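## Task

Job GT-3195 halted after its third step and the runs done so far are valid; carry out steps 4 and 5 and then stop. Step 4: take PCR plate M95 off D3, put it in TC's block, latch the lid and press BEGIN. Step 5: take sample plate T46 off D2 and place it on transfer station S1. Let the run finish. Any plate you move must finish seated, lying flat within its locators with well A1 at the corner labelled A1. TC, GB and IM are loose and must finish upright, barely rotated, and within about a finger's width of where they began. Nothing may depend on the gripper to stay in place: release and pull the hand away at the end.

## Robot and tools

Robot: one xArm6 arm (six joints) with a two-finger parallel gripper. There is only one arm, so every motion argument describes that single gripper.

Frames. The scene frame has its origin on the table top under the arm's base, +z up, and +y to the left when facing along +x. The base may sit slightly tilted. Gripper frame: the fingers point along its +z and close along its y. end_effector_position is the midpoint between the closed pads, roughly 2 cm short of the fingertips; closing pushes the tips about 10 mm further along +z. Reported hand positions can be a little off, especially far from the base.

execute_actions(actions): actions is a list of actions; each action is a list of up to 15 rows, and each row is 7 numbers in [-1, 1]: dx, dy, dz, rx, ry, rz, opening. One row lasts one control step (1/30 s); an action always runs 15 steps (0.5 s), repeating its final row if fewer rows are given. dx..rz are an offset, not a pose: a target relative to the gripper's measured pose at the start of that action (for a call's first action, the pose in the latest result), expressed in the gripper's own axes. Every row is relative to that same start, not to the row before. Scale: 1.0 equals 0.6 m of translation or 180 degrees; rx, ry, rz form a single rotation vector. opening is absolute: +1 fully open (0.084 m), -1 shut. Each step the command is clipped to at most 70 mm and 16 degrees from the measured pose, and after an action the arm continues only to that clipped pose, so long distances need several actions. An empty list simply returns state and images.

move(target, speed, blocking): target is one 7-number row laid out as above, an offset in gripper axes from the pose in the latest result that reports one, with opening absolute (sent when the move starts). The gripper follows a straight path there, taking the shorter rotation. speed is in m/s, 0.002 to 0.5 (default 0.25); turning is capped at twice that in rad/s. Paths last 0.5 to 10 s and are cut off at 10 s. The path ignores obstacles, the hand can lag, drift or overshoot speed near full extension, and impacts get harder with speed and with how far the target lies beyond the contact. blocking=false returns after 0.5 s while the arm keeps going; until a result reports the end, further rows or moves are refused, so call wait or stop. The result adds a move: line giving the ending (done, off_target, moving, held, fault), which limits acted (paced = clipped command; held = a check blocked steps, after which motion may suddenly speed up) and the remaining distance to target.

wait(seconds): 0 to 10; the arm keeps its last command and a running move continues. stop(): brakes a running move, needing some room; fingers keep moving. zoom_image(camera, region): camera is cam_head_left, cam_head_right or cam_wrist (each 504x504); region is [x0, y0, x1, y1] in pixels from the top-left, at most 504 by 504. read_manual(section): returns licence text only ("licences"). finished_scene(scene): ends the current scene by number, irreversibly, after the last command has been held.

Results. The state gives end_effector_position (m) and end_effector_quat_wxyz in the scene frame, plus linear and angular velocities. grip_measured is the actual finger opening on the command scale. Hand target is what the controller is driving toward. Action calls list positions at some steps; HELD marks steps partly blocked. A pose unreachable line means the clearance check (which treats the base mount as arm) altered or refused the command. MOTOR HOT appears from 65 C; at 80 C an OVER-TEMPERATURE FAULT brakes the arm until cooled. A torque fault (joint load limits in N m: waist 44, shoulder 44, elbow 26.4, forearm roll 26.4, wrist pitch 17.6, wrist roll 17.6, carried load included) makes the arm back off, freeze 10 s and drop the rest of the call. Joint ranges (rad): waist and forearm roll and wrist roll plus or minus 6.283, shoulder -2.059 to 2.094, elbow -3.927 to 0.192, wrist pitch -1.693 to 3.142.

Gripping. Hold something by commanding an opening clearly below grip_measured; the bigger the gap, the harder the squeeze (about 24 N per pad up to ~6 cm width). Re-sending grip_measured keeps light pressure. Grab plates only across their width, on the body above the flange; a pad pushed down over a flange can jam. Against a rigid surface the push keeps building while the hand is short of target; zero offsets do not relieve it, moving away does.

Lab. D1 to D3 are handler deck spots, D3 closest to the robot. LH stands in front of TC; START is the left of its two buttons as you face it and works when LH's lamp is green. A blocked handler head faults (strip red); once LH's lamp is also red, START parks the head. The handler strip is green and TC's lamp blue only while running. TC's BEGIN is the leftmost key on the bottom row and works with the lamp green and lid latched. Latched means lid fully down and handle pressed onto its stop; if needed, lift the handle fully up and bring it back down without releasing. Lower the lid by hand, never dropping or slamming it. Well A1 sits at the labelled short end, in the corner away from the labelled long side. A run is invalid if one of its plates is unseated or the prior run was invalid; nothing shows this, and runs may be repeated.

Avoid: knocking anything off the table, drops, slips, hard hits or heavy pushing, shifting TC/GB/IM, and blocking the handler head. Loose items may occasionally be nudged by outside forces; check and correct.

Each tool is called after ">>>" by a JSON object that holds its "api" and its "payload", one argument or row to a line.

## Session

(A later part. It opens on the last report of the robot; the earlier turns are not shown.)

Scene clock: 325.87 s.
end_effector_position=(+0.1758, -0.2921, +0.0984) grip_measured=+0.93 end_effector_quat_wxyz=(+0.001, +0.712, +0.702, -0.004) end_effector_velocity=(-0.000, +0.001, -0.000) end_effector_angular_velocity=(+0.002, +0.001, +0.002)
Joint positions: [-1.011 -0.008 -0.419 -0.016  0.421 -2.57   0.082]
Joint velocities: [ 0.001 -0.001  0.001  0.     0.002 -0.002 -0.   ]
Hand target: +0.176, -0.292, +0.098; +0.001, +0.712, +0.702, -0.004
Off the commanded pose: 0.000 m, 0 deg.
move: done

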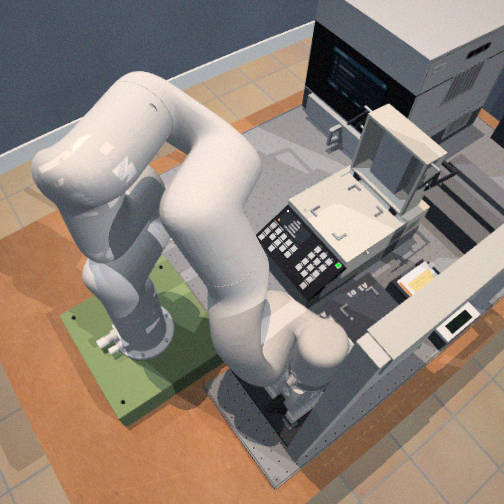

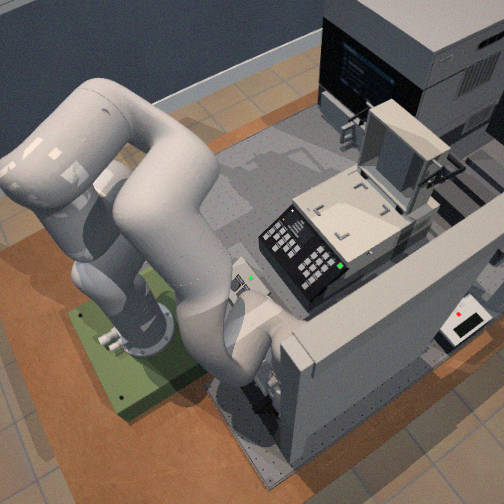

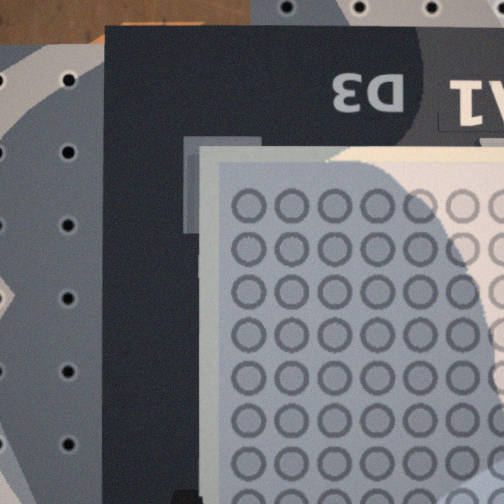

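>>> {"api": "move", "payload": {
  "target": [0.03,0,-0.22,0,0,0,0.65],
  "speed": 0.08
}}

>>> {"api": "move", "payload": {
  "target": [0.25,0.2,-0.03,0,0,0,0.65],
  "speed": 0.1
}}

>>> {"api": "move", "payload": {
  "target": [0.09,0.36,0,0,0,-0.5,0.65],
  "speed": 0.1
}}

Scene clock: 333.57 s.
end_effector_position=(+0.1766, -0.2732, +0.2299) grip_measured=+0.93 end_effector_quat_wxyz=(+0.001, +0.712, +0.702, -0.003) end_effector_velocity=(-0.000, +0.001, +0.001) end_effector_angular_velocity=(+0.001, +0.001, -0.000)
Joint positions: [-0.977 -0.439 -0.488 -0.008  0.923 -2.546  0.082]
Joint velocities: [ 0.    -0.003 -0.001 -0.     0.006  0.    -0.   ]
Hand target: +0.177, -0.273, +0.230; +0.001, +0.712, +0.702, -0.003
Off the commanded pose: 0.000 m, 0 deg.
move: done

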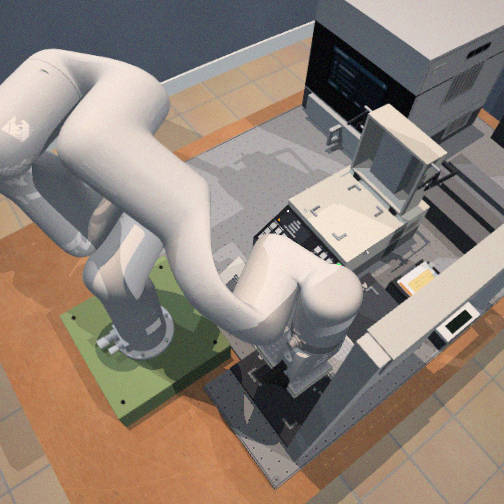

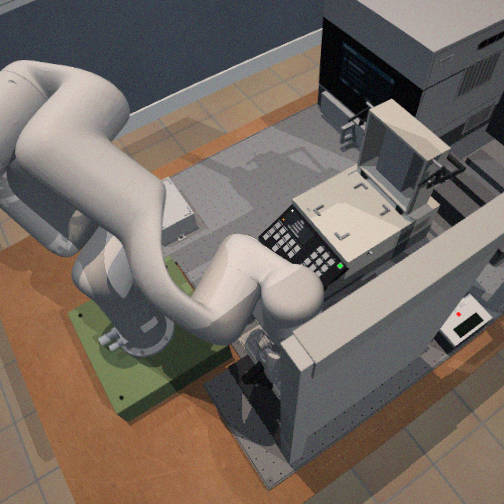

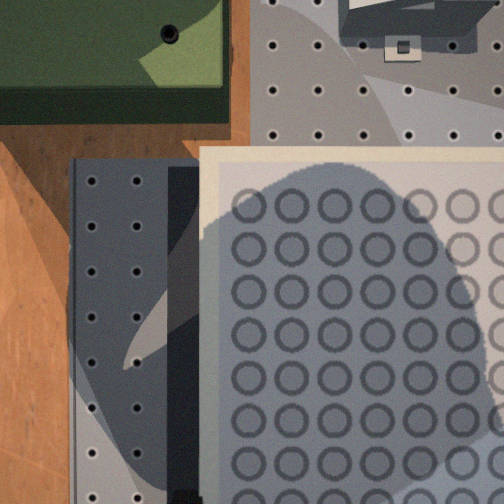

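Scene clock: 335.90 s.
end_effector_position=(+0.2984, -0.1243, +0.2466) grip_measured=+0.93 end_effector_quat_wxyz=(+0.000, +0.712, +0.702, -0.003) end_effector_velocity=(+0.000, +0.001, -0.000) end_effector_angular_velocity=(+0.000, +0.002, -0.000)
Joint positions: [-0.374 -0.471 -0.516 -0.007  0.987 -1.944  0.082]
Joint velocities: [ 0.002  0.002 -0.001 -0.    -0.     0.003  0.   ]
Hand target: +0.298, -0.124, +0.247; +0.000, +0.712, +0.702, -0.003
Off the commanded pose: 0.000 m, 0 deg.
move: done

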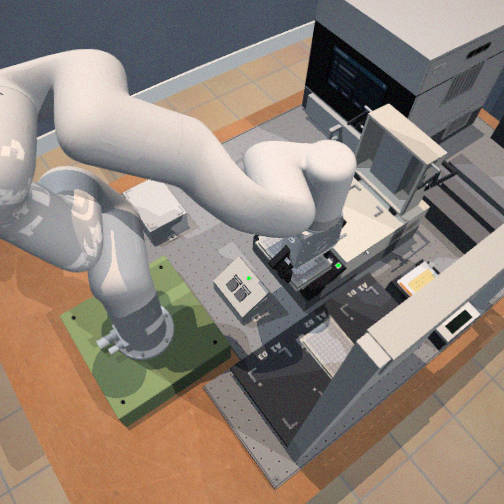

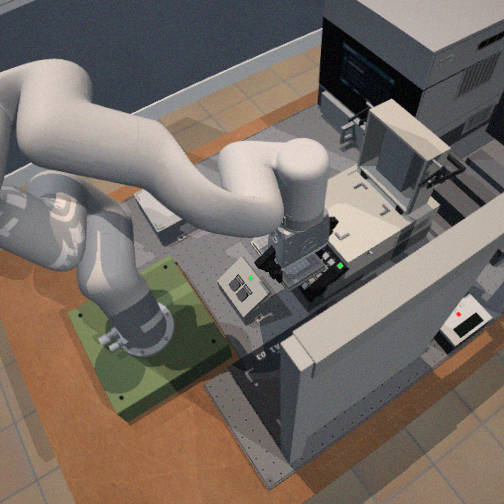

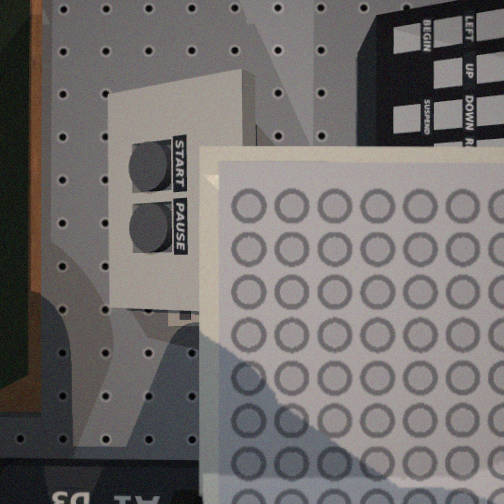

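Scene clock: 344.07 s.
end_effector_position=(+0.5149, -0.0726, +0.2454) grip_measured=+0.93 end_effector_quat_wxyz=(-0.001, +0.007, +1.000, -0.002) end_effector_velocity=(+0.001, -0.001, +0.000) end_effector_angular_velocity=(+0.000, +0.000, +0.002)
Joint positions: [-0.121  0.212 -1.229 -0.006  1.018 -3.262  0.082]
Joint velocities: [-0.001  0.002 -0.003  0.     0.001 -0.003  0.   ]
Hand target: +0.515, -0.073, +0.245; -0.002, +0.007, +1.000, -0.002
Off the commanded pose: 0.001 m, 0 deg.
move: done

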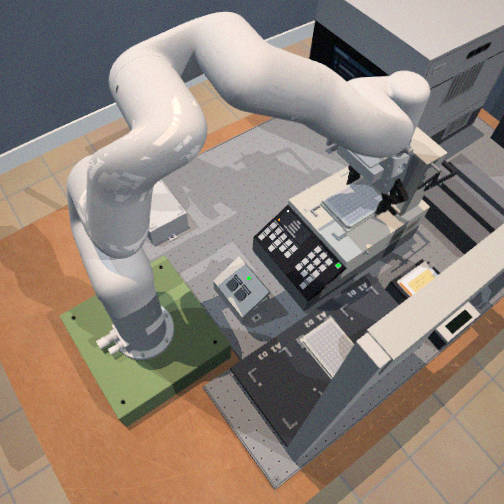

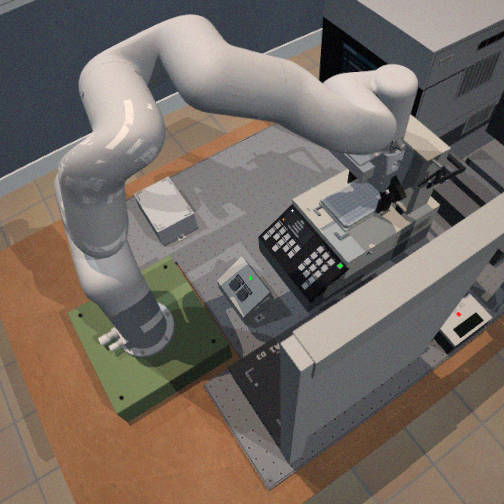

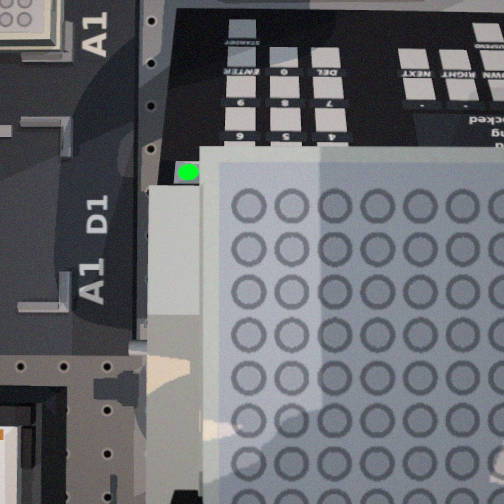

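>>> {"api": "move", "payload": {
  "target": [0,0,0.1,0,0,0,0.65],
  "speed": 0.03
}}

Scene clock: 350.37 s.
end_effector_position=(+0.5147, -0.0729, +0.1855) grip_measured=+0.93 end_effector_quat_wxyz=(-0.001, +0.007, +1.000, -0.002) end_effector_velocity=(+0.001, +0.000, -0.000) end_effector_angular_velocity=(-0.000, -0.001, +0.002)
Joint positions: [-0.122  0.294 -1.156 -0.007  0.863 -3.262  0.082]
Joint velocities: [ 0.001  0.001 -0.    -0.    -0.002 -0.001  0.   ]
Hand target: +0.515, -0.073, +0.185; -0.001, +0.007, +1.000, -0.002
Off the commanded pose: 0.000 m, 0 deg.
move: done

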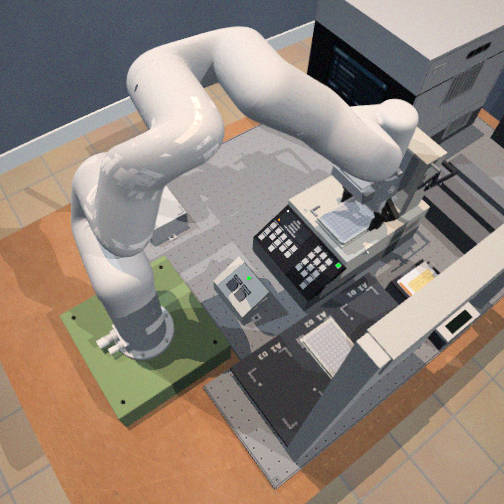

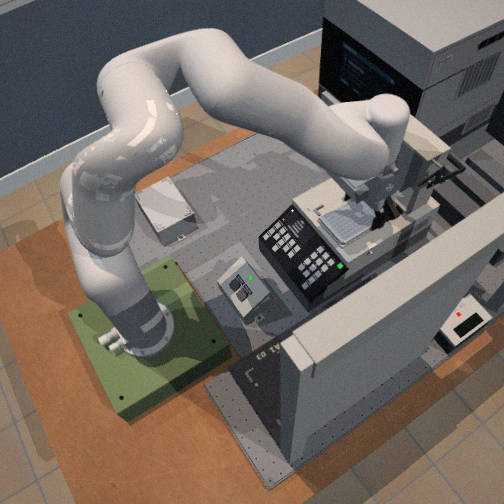

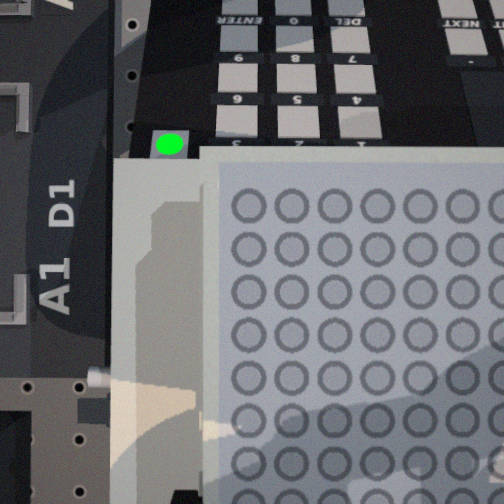

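>>> {"api": "move", "payload": {
  "target": [0,0.05,0,0,0,0,0.65],
  "speed": 0.03
}}

Scene clock: 357.33 s.
end_effector_position=(+0.5150, -0.0430, +0.1854) grip_measured=+0.93 end_effector_quat_wxyz=(-0.001, +0.007, +1.000, -0.002) end_effector_velocity=(+0.000, +0.001, +0.000) end_effector_angular_velocity=(+0.000, -0.001, +0.001)
Joint positions: [-0.065  0.285 -1.143 -0.007  0.86  -3.204  0.082]
Joint velocities: [ 0.002 -0.001  0.     0.     0.     0.001 -0.   ]
Hand target: +0.515, -0.043, +0.185; -0.001, +0.007, +1.000, -0.002
Off the commanded pose: 0.000 m, 0 deg.
move: done

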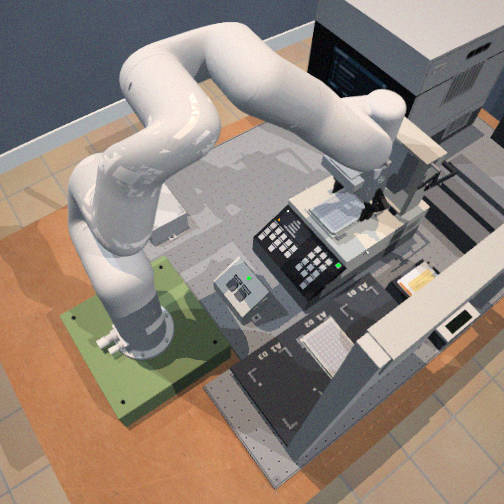

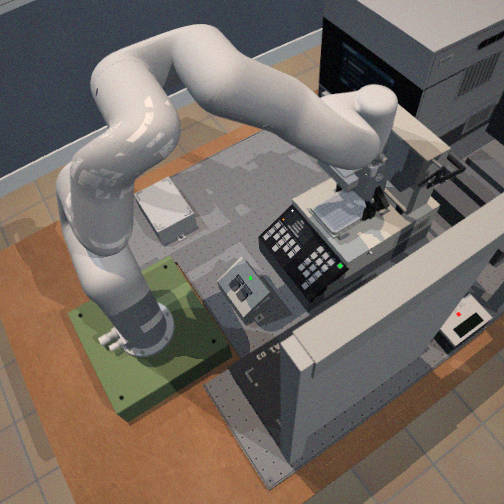

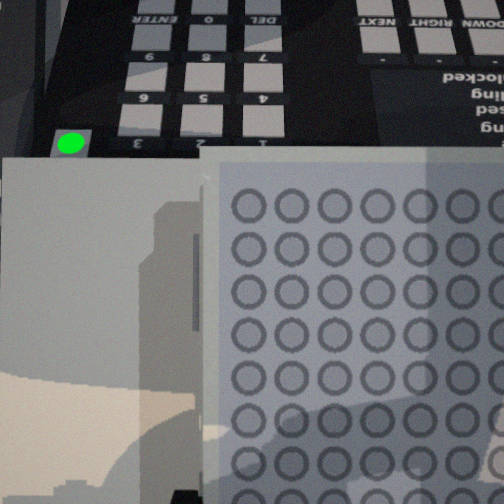

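>>> {"api": "move", "payload": {
  "target": [0,0.035,0,0,0,0,0.65],
  "speed": 0.03
}}

Scene clock: 360.80 s.
end_effector_position=(+0.5153, -0.0221, +0.1853) grip_measured=+0.93 end_effector_quat_wxyz=(-0.001, +0.007, +1.000, -0.002) end_effector_velocity=(-0.001, +0.001, -0.001) end_effector_angular_velocity=(+0.000, +0.002, +0.000)
Joint positions: [-0.024  0.282 -1.139 -0.007  0.858 -3.164  0.082]
Joint velocities: [ 0.002  0.001  0.001  0.    -0.     0.001  0.   ]
Hand target: +0.515, -0.022, +0.185; -0.001, +0.007, +1.000, -0.002
Off the commanded pose: 0.000 m, 0 deg.
move: done

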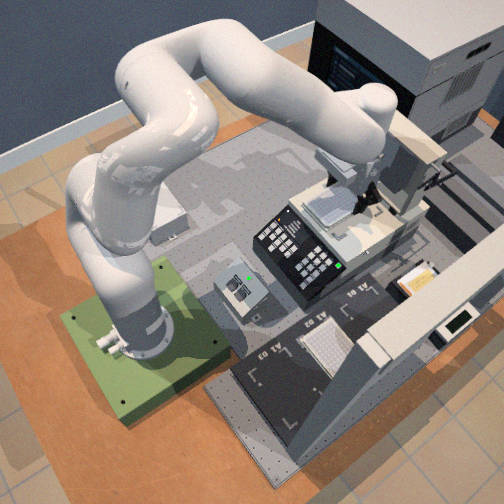

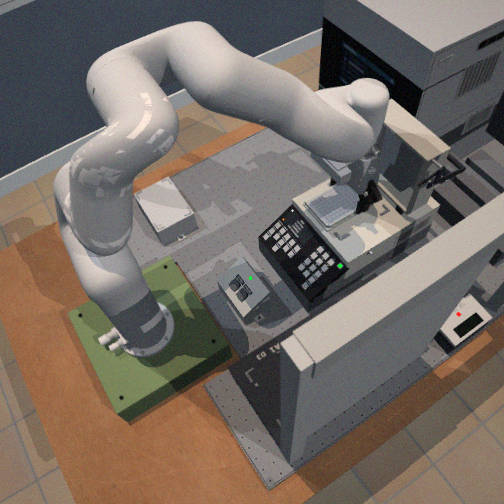

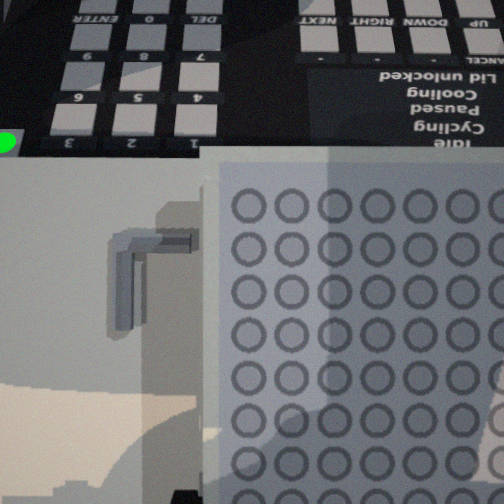

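>>> {"api": "move", "payload": {
  "target": [-0.04,-0.0315,0.02,0,0,0,0.65],
  "speed": 0.02
}}

>>> {"api": "zoom_image", "payload": {
  "camera": "cam_head_left",
  "region": [270,130,450,290]
}}

Scene clock: 380.20 s.
end_effector_position=(+0.5390, -0.0413, +0.1733) grip_measured=+0.93 end_effector_quat_wxyz=(-0.001, +0.007, +1.000, -0.002) end_effector_velocity=(+0.002, +0.001, +0.001) end_effector_angular_velocity=(-0.000, -0.002, +0.003)
Joint positions: [-0.058  0.377 -1.239 -0.007  0.863 -3.198  0.082]
Joint velocities: [ 0.002  0.002 -0.005 -0.     0.001 -0.001 -0.   ]
Hand target: +0.539, -0.041, +0.173; -0.001, +0.007, +1.000, -0.002
Off the commanded pose: 0.000 m, 0 deg.
move: done

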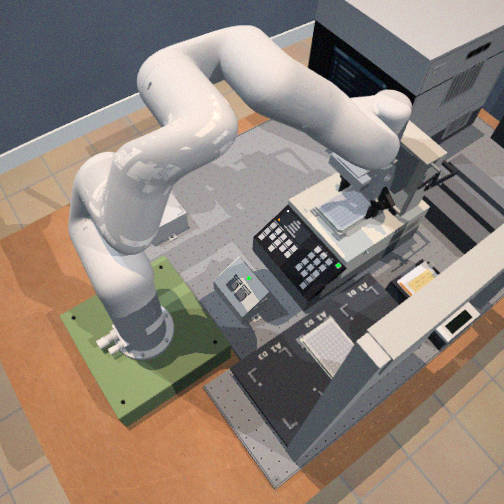

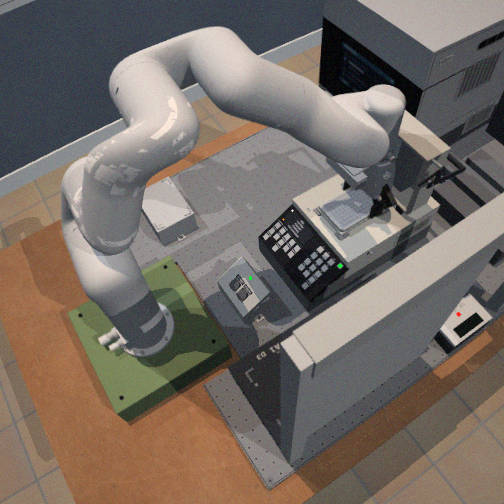

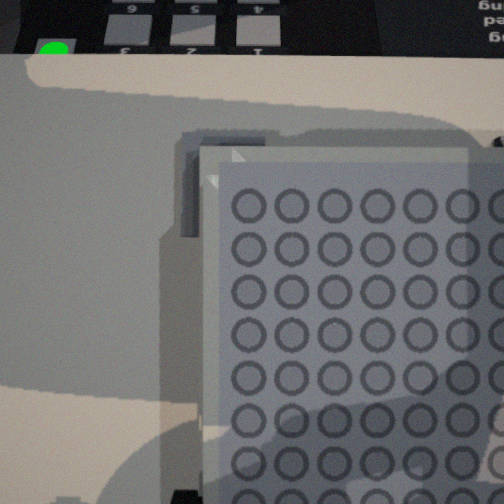

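Region (270, 130, 450, 290) of cam_head_left's 504x504 image, scaled by 2.800, with more detail than that image has.

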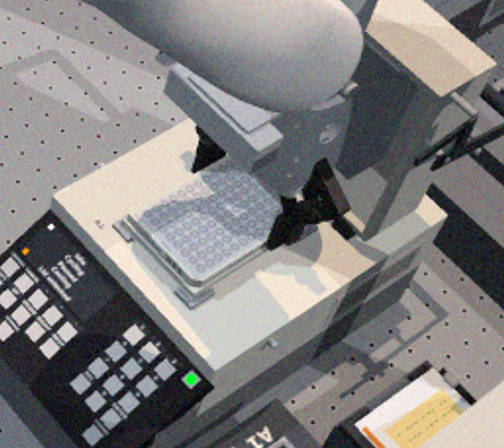

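>>> {"api": "move", "payload": {
  "target": [0,0,0.0175,0,0,0,0.65],
  "speed": 0.003
}}

Scene clock: 388.07 s.
end_effector_position=(+0.5396, -0.0413, +0.1638) grip_measured=+0.94 end_effector_quat_wxyz=(-0.000, +0.007, +1.000, -0.002) end_effector_velocity=(-0.000, -0.000, +0.000) end_effector_angular_velocity=(-0.000, +0.000, -0.001)
Joint positions: [-0.058  0.393 -1.232 -0.007  0.838 -3.197  0.082]
Joint velocities: [-0.001 -0.001  0.001 -0.     0.001 -0.     0.   ]
Hand target: +0.539, -0.041, +0.163; -0.001, +0.007, +1.000, -0.002
Off the commanded pose: 0.001 m, 0 deg.
move: done

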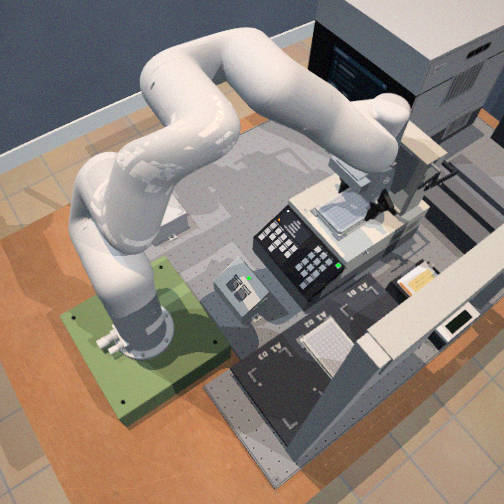

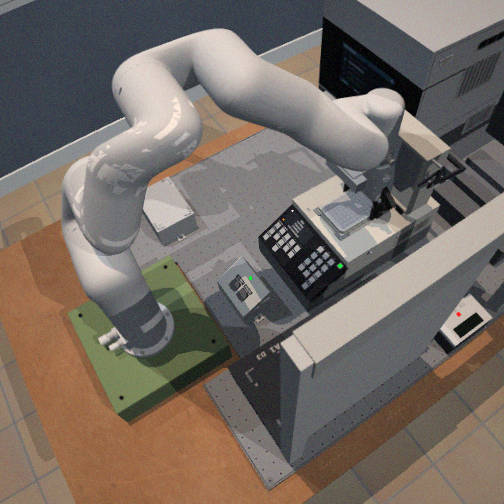

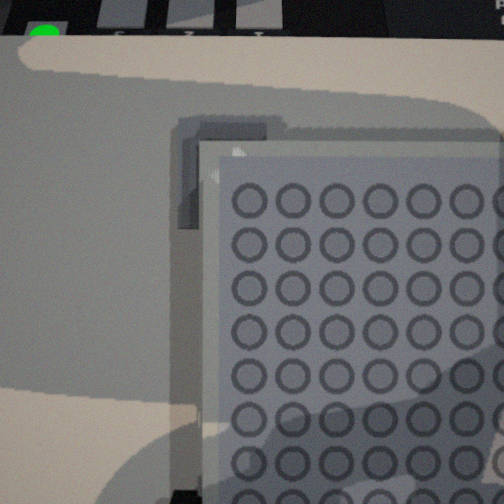

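>>> {"api": "execute_actions", "payload": {
  "actions": [
    [[0,0,-0.005,0,0,0,0.65]],
    [[0.0035,0,0,0,0,0,0.65]],
    [[0,0,0,0,0,0,0.65]],
    [[0,0,0.003,0,0,0,0.65]],
    [[0,0,0.003,0,0,0,0.65]],
    [[0,0,0.002,0,0,0,0.65]],
    [[0,0,0,0,0,0,0.65]]
  ]
}}

Scene clock: 395.33 s.
end_effector_position=(+0.5389, -0.0416, +0.1637) grip_measured=+0.94 end_effector_quat_wxyz=(+0.003, +0.007, +1.000, -0.002) end_effector_velocity=(-0.000, +0.000, -0.001) end_effector_angular_velocity=(+0.000, +0.002, +0.000)
Joint positions: [-0.059  0.387 -1.22  -0.007  0.826 -3.197  0.082]
Joint velocities: [ 0.     0.001 -0.     0.     0.001 -0.     0.   ]
Hand target: +0.539, -0.042, +0.164; +0.003, +0.007, +1.000, -0.002
Off the commanded pose: 0.000 m, 0 deg.
Step readings (end_effector_position; steps 1 to 15: 1st action; 16 to 30: 2nd action; 31 to 45: 3rd action; 46 to 60: 4th action; 61 to 75: 5th action; 76 to 90: 6th action; 91 to 105: 7th action):
0: (+0.5392, -0.0413, +0.1636)
1: (+0.5392, -0.0413, +0.1637)
2: (+0.5391, -0.0413, +0.1640)
4: (+0.5390, -0.0413, +0.1642)
8: (+0.5388, -0.0414, +0.1644)
15: (+0.5388, -0.0415, +0.1649)
16: (+0.5387, -0.0415, +0.1650)
17: (+0.5385, -0.0415, +0.1650)
19: (+0.5383, -0.0415, +0.1654)
23: (+0.5381, -0.0415, +0.1657)
30: (+0.5381, -0.0415, +0.1656)
31: (+0.5381, -0.0415, +0.1656)
32: (+0.5382, -0.0415, +0.1655)
34: (+0.5383, -0.0415, +0.1654)
38: (+0.5383, -0.0415, +0.1654)
45: (+0.5383, -0.0415, +0.1655)
46: (+0.5384, -0.0415, +0.1655)
47: (+0.5384, -0.0415, +0.1652)
49: (+0.5385, -0.0415, +0.1644)
53: (+0.5385, -0.0415, +0.1644)
60: (+0.5385, -0.0415, +0.1643)
61: (+0.5385, -0.0415, +0.1642)
62: (+0.5386, -0.0415, +0.1641)
64: (+0.5386, -0.0415, +0.1640)
68: (+0.5387, -0.0415, +0.1639)
75: (+0.5387, -0.0415, +0.1636)
76: (+0.5387, -0.0415, +0.1636)
77: (+0.5388, -0.0415, +0.1636)
79: (+0.5388, -0.0415, +0.1635)
83: (+0.5388, -0.0416, +0.1636)
90: (+0.5389, -0.0416, +0.1636)
91: (+0.5389, -0.0416, +0.1636)
92: (+0.5389, -0.0416, +0.1637)
94: (+0.5389, -0.0416, +0.1637)
98: (+0.5389, -0.0416, +0.1637)
105: end_effector_position above

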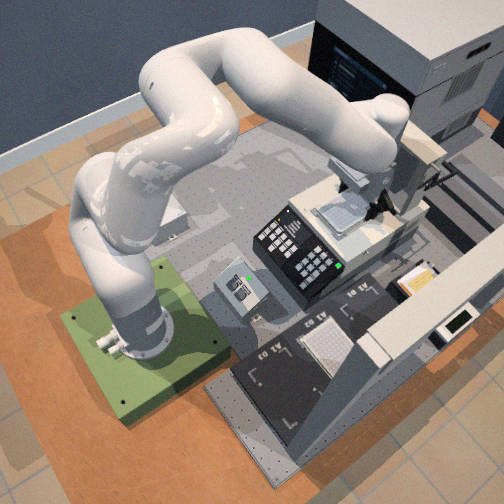

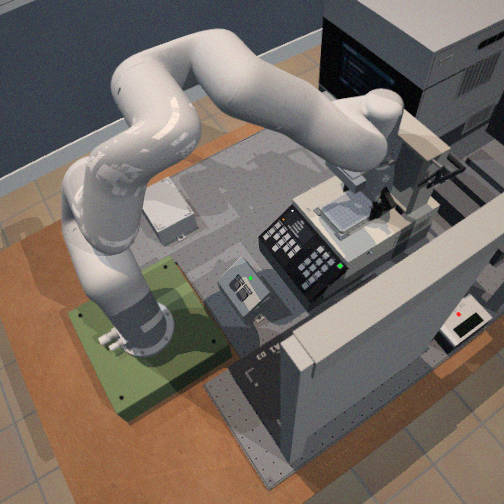

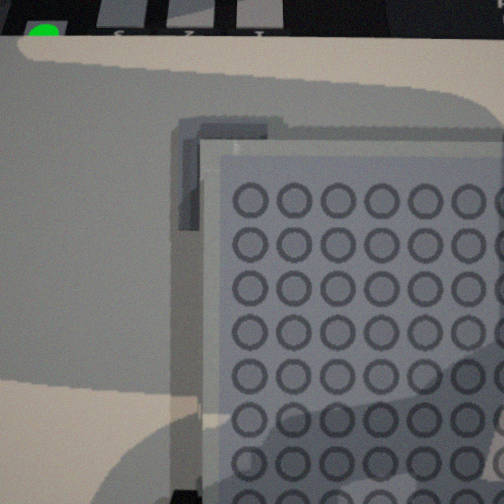

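>>> {"api": "execute_actions", "payload": {
  "actions": [
    [[0,0,-0.002,0,0,0,0.65]],
    [[0,0,0,0,0,0,1]],
    [[0,0,0,0,0,0,1]],
    [[0,0,0,0,0,0,1]]
  ]
}}

>>> {"api": "move", "payload": {
  "target": [0.02,0,-0.1,0,0,0,1],
  "speed": 0.008
}}

Scene clock: 402.87 s.
end_effector_position=(+0.5382, -0.0419, +0.1634) grip_measured=+1.00 end_effector_quat_wxyz=(+0.002, +0.007, +1.000, -0.002) end_effector_velocity=(-0.000, -0.001, +0.000) end_effector_angular_velocity=(+0.000, -0.000, -0.002)
Joint positions: [-0.059  0.387 -1.22  -0.007  0.828 -3.197  0.084]
Joint velocities: [-0.001 -0.     0.     0.    -0.     0.001  0.   ]
Hand target: +0.538, -0.042, +0.163; +0.002, +0.007, +1.000, -0.002
Off the commanded pose: 0.000 m, 0 deg.
Step readings (end_effector_position; steps 1 to 15: 1st action; 16 to 30: 2nd action; 31 to 45: 3rd action; 46 to 60: 4th action):
0: (+0.5389, -0.0416, +0.1637)
1: (+0.5389, -0.0416, +0.1637)
2: (+0.5389, -0.0416, +0.1638)
4: (+0.5389, -0.0416, +0.1639)
8: (+0.5388, -0.0415, +0.1640)
15: (+0.5388, -0.0415, +0.1641)
16: (+0.5388, -0.0415, +0.1641)
17: (+0.5388, -0.0415, +0.1641)
19: (+0.5385, -0.0417, +0.1637)
23: (+0.5385, -0.0421, +0.1633)
30: (+0.5383, -0.0419, +0.1634)
31: (+0.5383, -0.0419, +0.1634)
32: (+0.5382, -0.0419, +0.1634)
34: (+0.5382, -0.0419, +0.1634)
38: (+0.5382, -0.0419, +0.1634)
45: (+0.5382, -0.0419, +0.1634)
46: (+0.5382, -0.0419, +0.1634)
47: (+0.5382, -0.0419, +0.1634)
49: (+0.5382, -0.0419, +0.1634)
53: (+0.5382, -0.0419, +0.1634)
60: end_effector_position above

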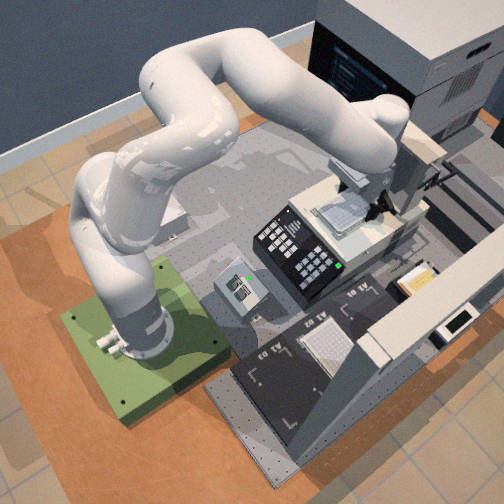

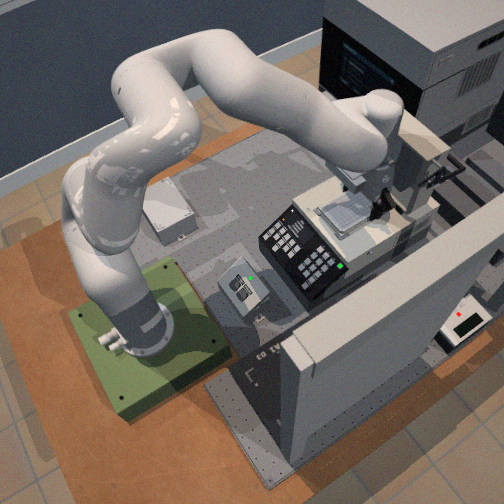

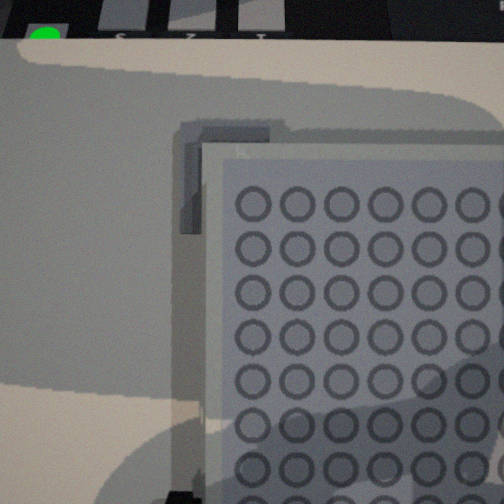

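Scene clock: 410.73 s.
end_effector_position=(+0.5261, -0.0414, +0.2234) grip_measured=+1.00 end_effector_quat_wxyz=(+0.002, +0.007, +1.000, -0.002) end_effector_velocity=(-0.001, +0.001, +0.000) end_effector_angular_velocity=(+0.000, +0.002, +0.001)
Joint positions: [-0.06   0.259 -1.225 -0.006  0.96  -3.199  0.084]
Joint velocities: [ 0.001 -0.001  0.001  0.     0.002 -0.    -0.   ]
Hand target: +0.526, -0.041, +0.223; +0.002, +0.007, +1.000, -0.002
Off the commanded pose: 0.000 m, 0 deg.
move: done

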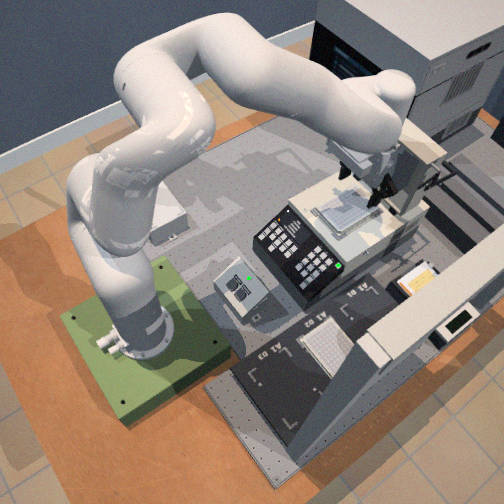

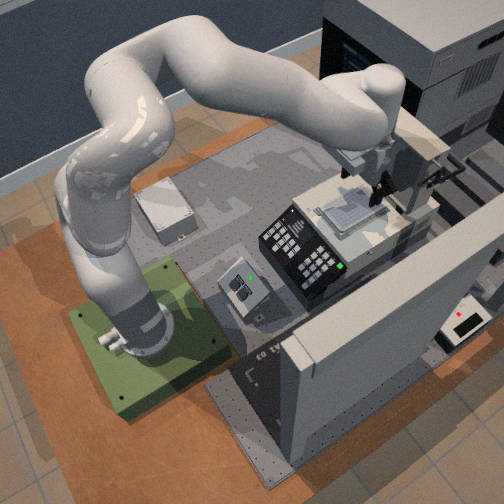

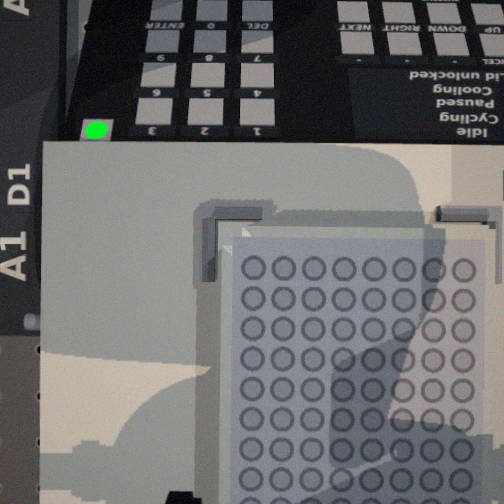

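>>> {"api": "zoom_image", "payload": {
  "camera": "cam_head_left",
  "region": [290,160,430,260]
}}

>>> {"api": "zoom_image", "payload": {
  "camera": "cam_wrist",
  "region": [180,180,504,300]
}}

Region (290, 160, 430, 260) of cam_head_left's 504x504 image, scaled by 3.600, with more detail than that image has; it fills the top 360 rows of this view, and the rest is white.

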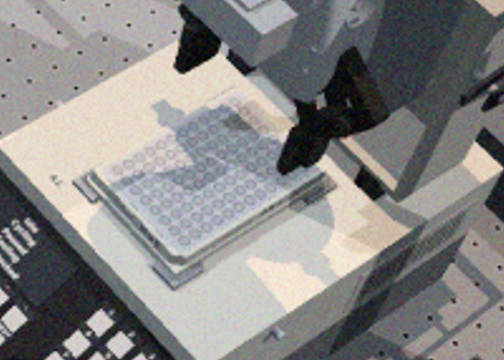

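Region (180, 180, 504, 300) of cam_wrist's 504x504 image, scaled by 1.556, with more detail than that image has; it fills the top 187 rows of this view, and the rest is white.

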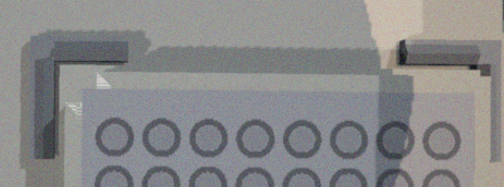

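>>> {"api": "move", "payload": {
  "target": [-0.03,-0.03,-0.27,0,0,0,1],
  "speed": 0.08
}}

>>> {"api": "zoom_image", "payload": {
  "camera": "cam_head_right",
  "region": [300,60,504,260]
}}

Scene clock: 422.97 s.
end_effector_position=(+0.5434, -0.0589, +0.3850) grip_measured=+1.00 end_effector_quat_wxyz=(+0.002, +0.007, +1.000, -0.002) end_effector_velocity=(+0.000, -0.001, -0.001) end_effector_angular_velocity=(+0.000, +0.004, -0.002)
Joint positions: [-0.088  0.238 -1.666 -0.005  1.424 -3.231  0.084]
Joint velocities: [-0.001  0.005 -0.006 -0.     0.005  0.    -0.   ]
Hand target: +0.544, -0.059, +0.385; +0.002, +0.007, +1.000, -0.002
Off the commanded pose: 0.001 m, 0 deg.
move: done

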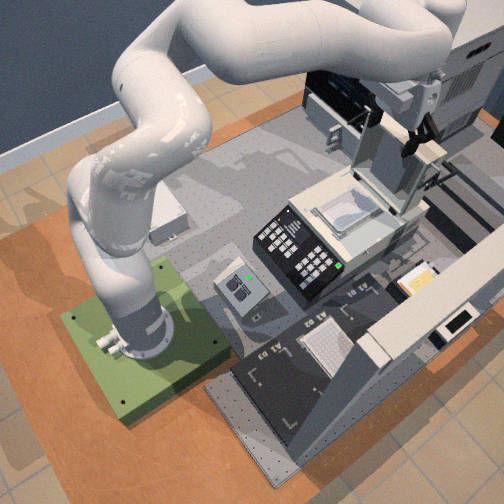

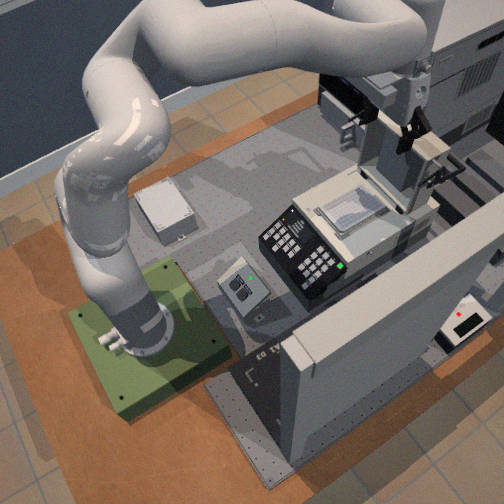

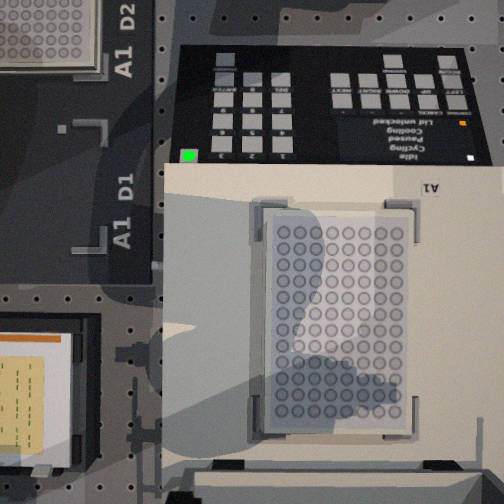

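Region (300, 60, 504, 260) of cam_head_right's 504x504 image, scaled by 2.471, with more detail than that image has; it fills the top 494 rows of this view, and the rest is white.

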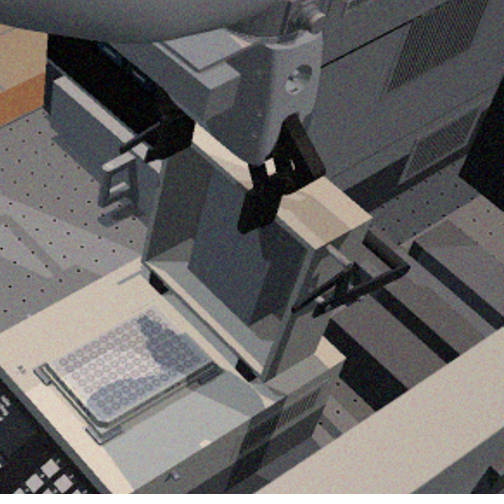

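>>> {"api": "move", "payload": {
  "target": [0,0,-0.06,0,0,0.5,1],
  "speed": 0.15
}}

>>> {"api": "move", "payload": {
  "target": [0,0.17,0,-0.15,0,0,1],
  "speed": 0.08
}}

Scene clock: 446.07 s.
end_effector_position=(+0.5434, -0.0587, +0.4209) grip_measured=+1.00 end_effector_quat_wxyz=(+0.003, +0.712, +0.702, -0.000) end_effector_velocity=(-0.000, -0.000, +0.000) end_effector_angular_velocity=(-0.000, +0.000, -0.005)
Joint positions: [-0.088  0.258 -1.796 -0.005  1.534 -1.661  0.084]
Joint velocities: [-0.001  0.    -0.001 -0.     0.001  0.004  0.   ]
Hand target: +0.543, -0.059, +0.421; +0.003, +0.712, +0.702, -0.000
Off the commanded pose: 0.000 m, 0 deg.
move: done

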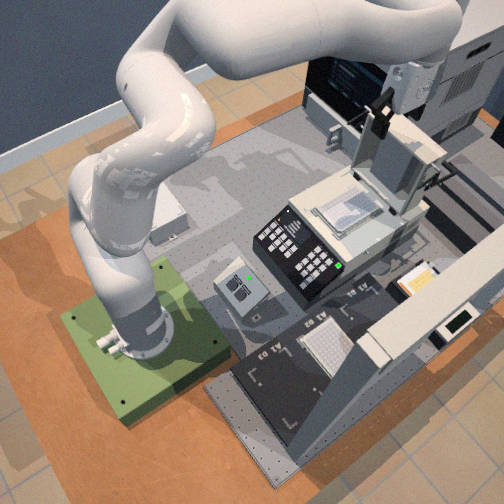

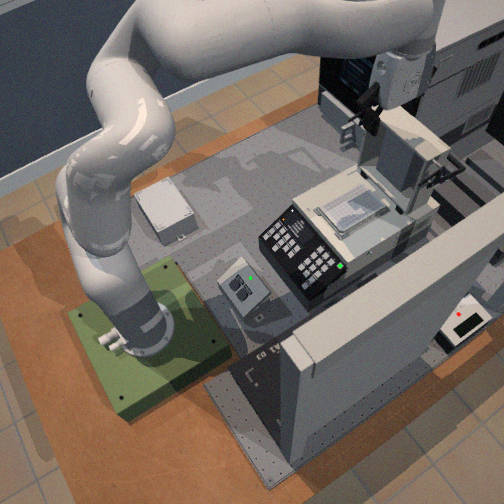

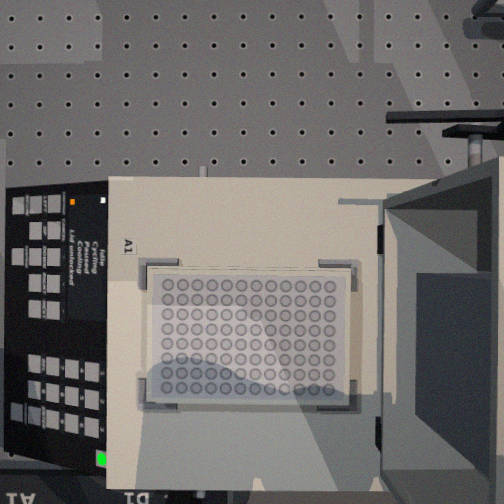

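Scene clock: 449.33 s.
end_effector_position=(+0.6452, -0.0600, +0.4213) grip_measured=+1.00 end_effector_quat_wxyz=(+0.168, +0.692, +0.683, +0.164) end_effector_velocity=(+0.001, +0.001, +0.000) end_effector_angular_velocity=(-0.000, -0.005, +0.002)
Joint positions: [-0.086  0.22  -1.568  0.047  0.876 -1.682  0.084]
Joint velocities: [ 0.002  0.001  0.001  0.001 -0.007 -0.001  0.   ]
Hand target: +0.645, -0.060, +0.421; +0.168, +0.692, +0.683, +0.164
Off the commanded pose: 0.000 m, 0 deg.
move: done

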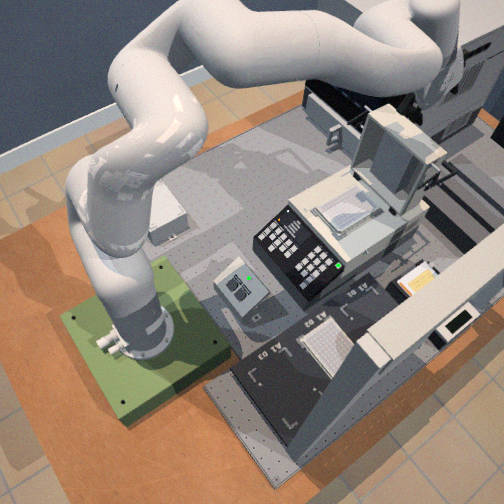

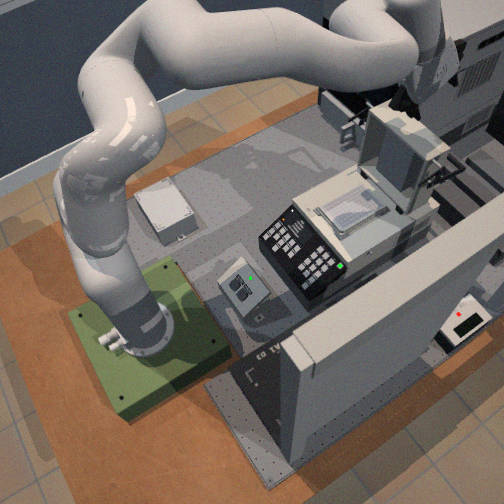

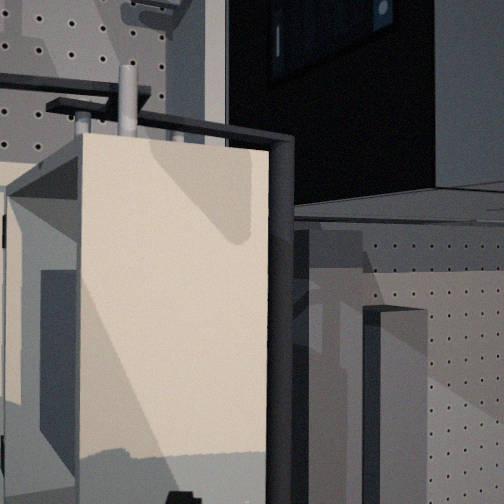

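>>> {"api": "move", "payload": {
  "target": [0,0.04,0.03,0.065,0,0,-0.2],
  "speed": 0.05
}}

Scene clock: 462.93 s.
end_effector_position=(+0.6747, -0.0603, +0.4160) grip_measured=-0.21 end_effector_quat_wxyz=(+0.097, +0.705, +0.696, +0.093) end_effector_velocity=(+0.001, -0.000, +0.005) end_effector_angular_velocity=(+0.000, +0.003, -0.000)
Joint positions: [-0.078  0.551 -2.127  0.017  1.305 -1.654  0.035]
Joint velocities: [ 0.     0.016 -0.041 -0.001  0.028  0.001  0.   ]
Hand target: +0.675, -0.060, +0.416; +0.097, +0.705, +0.696, +0.093
Off the commanded pose: 0.000 m, 0 deg.
move: done

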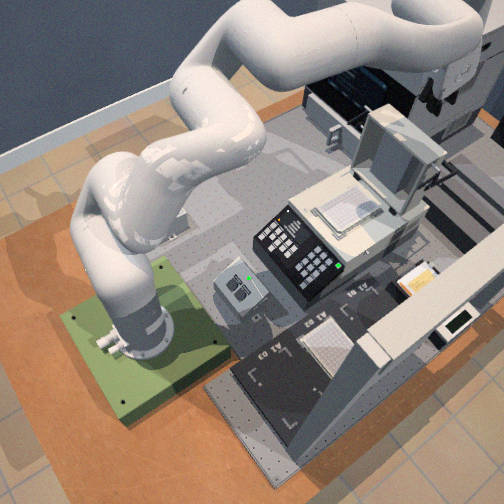

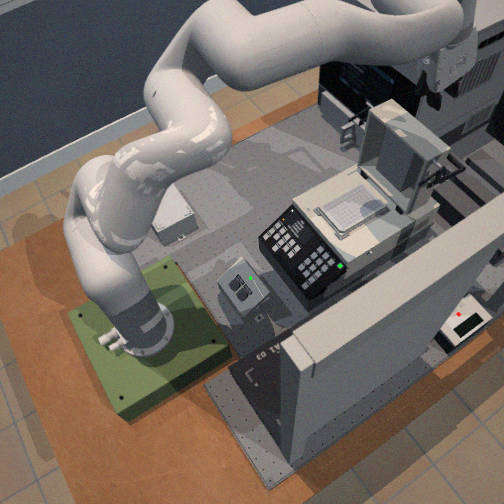

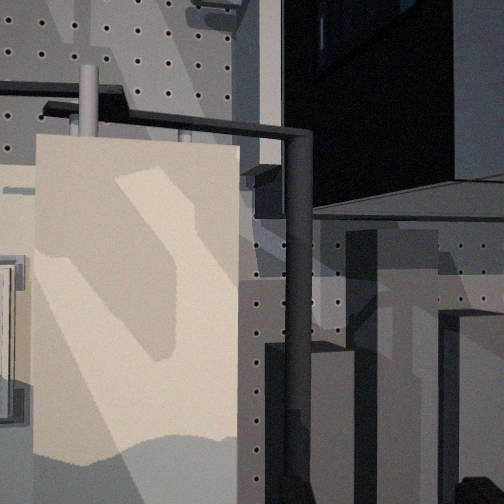

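>>> {"api": "move", "payload": {
  "target": [0,-0.008,0.16,0,0,0,-0.45],
  "speed": 0.02
}}

Scene clock: 479.73 s.
end_effector_position=(+0.6956, -0.0610, +0.3222) grip_measured=-0.47 end_effector_quat_wxyz=(+0.097, +0.705, +0.696, +0.093) end_effector_velocity=(+0.001, +0.001, +0.002) end_effector_angular_velocity=(-0.001, -0.005, +0.003)
Joint positions: [-0.075  0.608 -1.947  0.018  1.069 -1.656  0.024]
Joint velocities: [ 0.002 -0.001 -0.    -0.    -0.003 -0.001  0.   ]
Hand target: +0.696, -0.061, +0.322; +0.097, +0.705, +0.696, +0.093
Off the commanded pose: 0.000 m, 0 deg.
move: done

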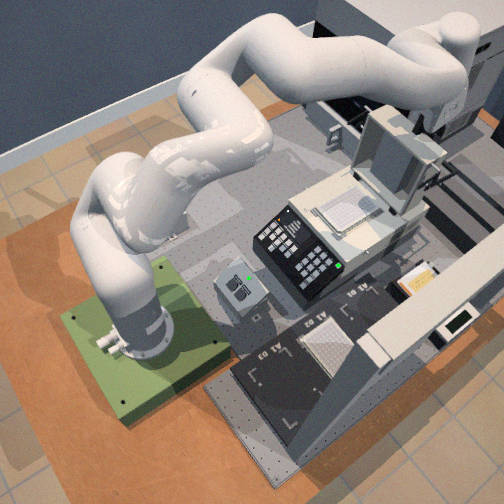

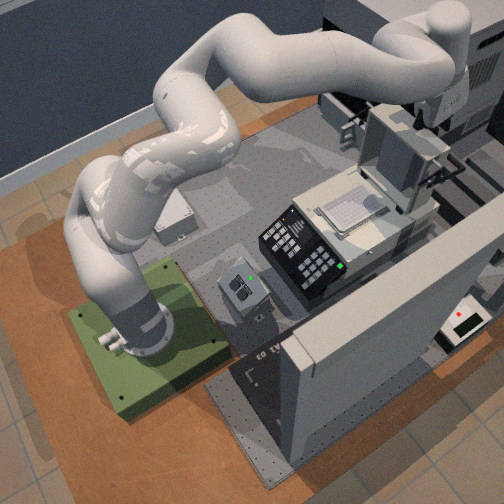

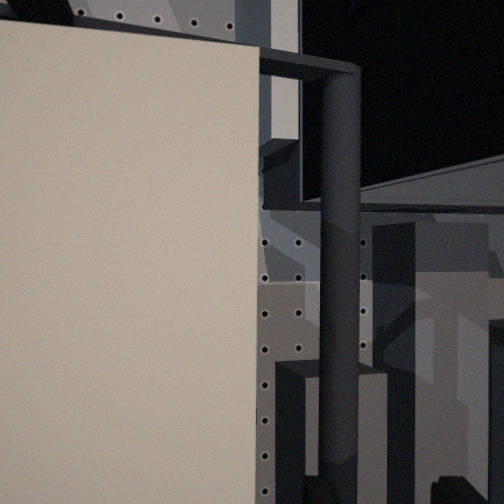

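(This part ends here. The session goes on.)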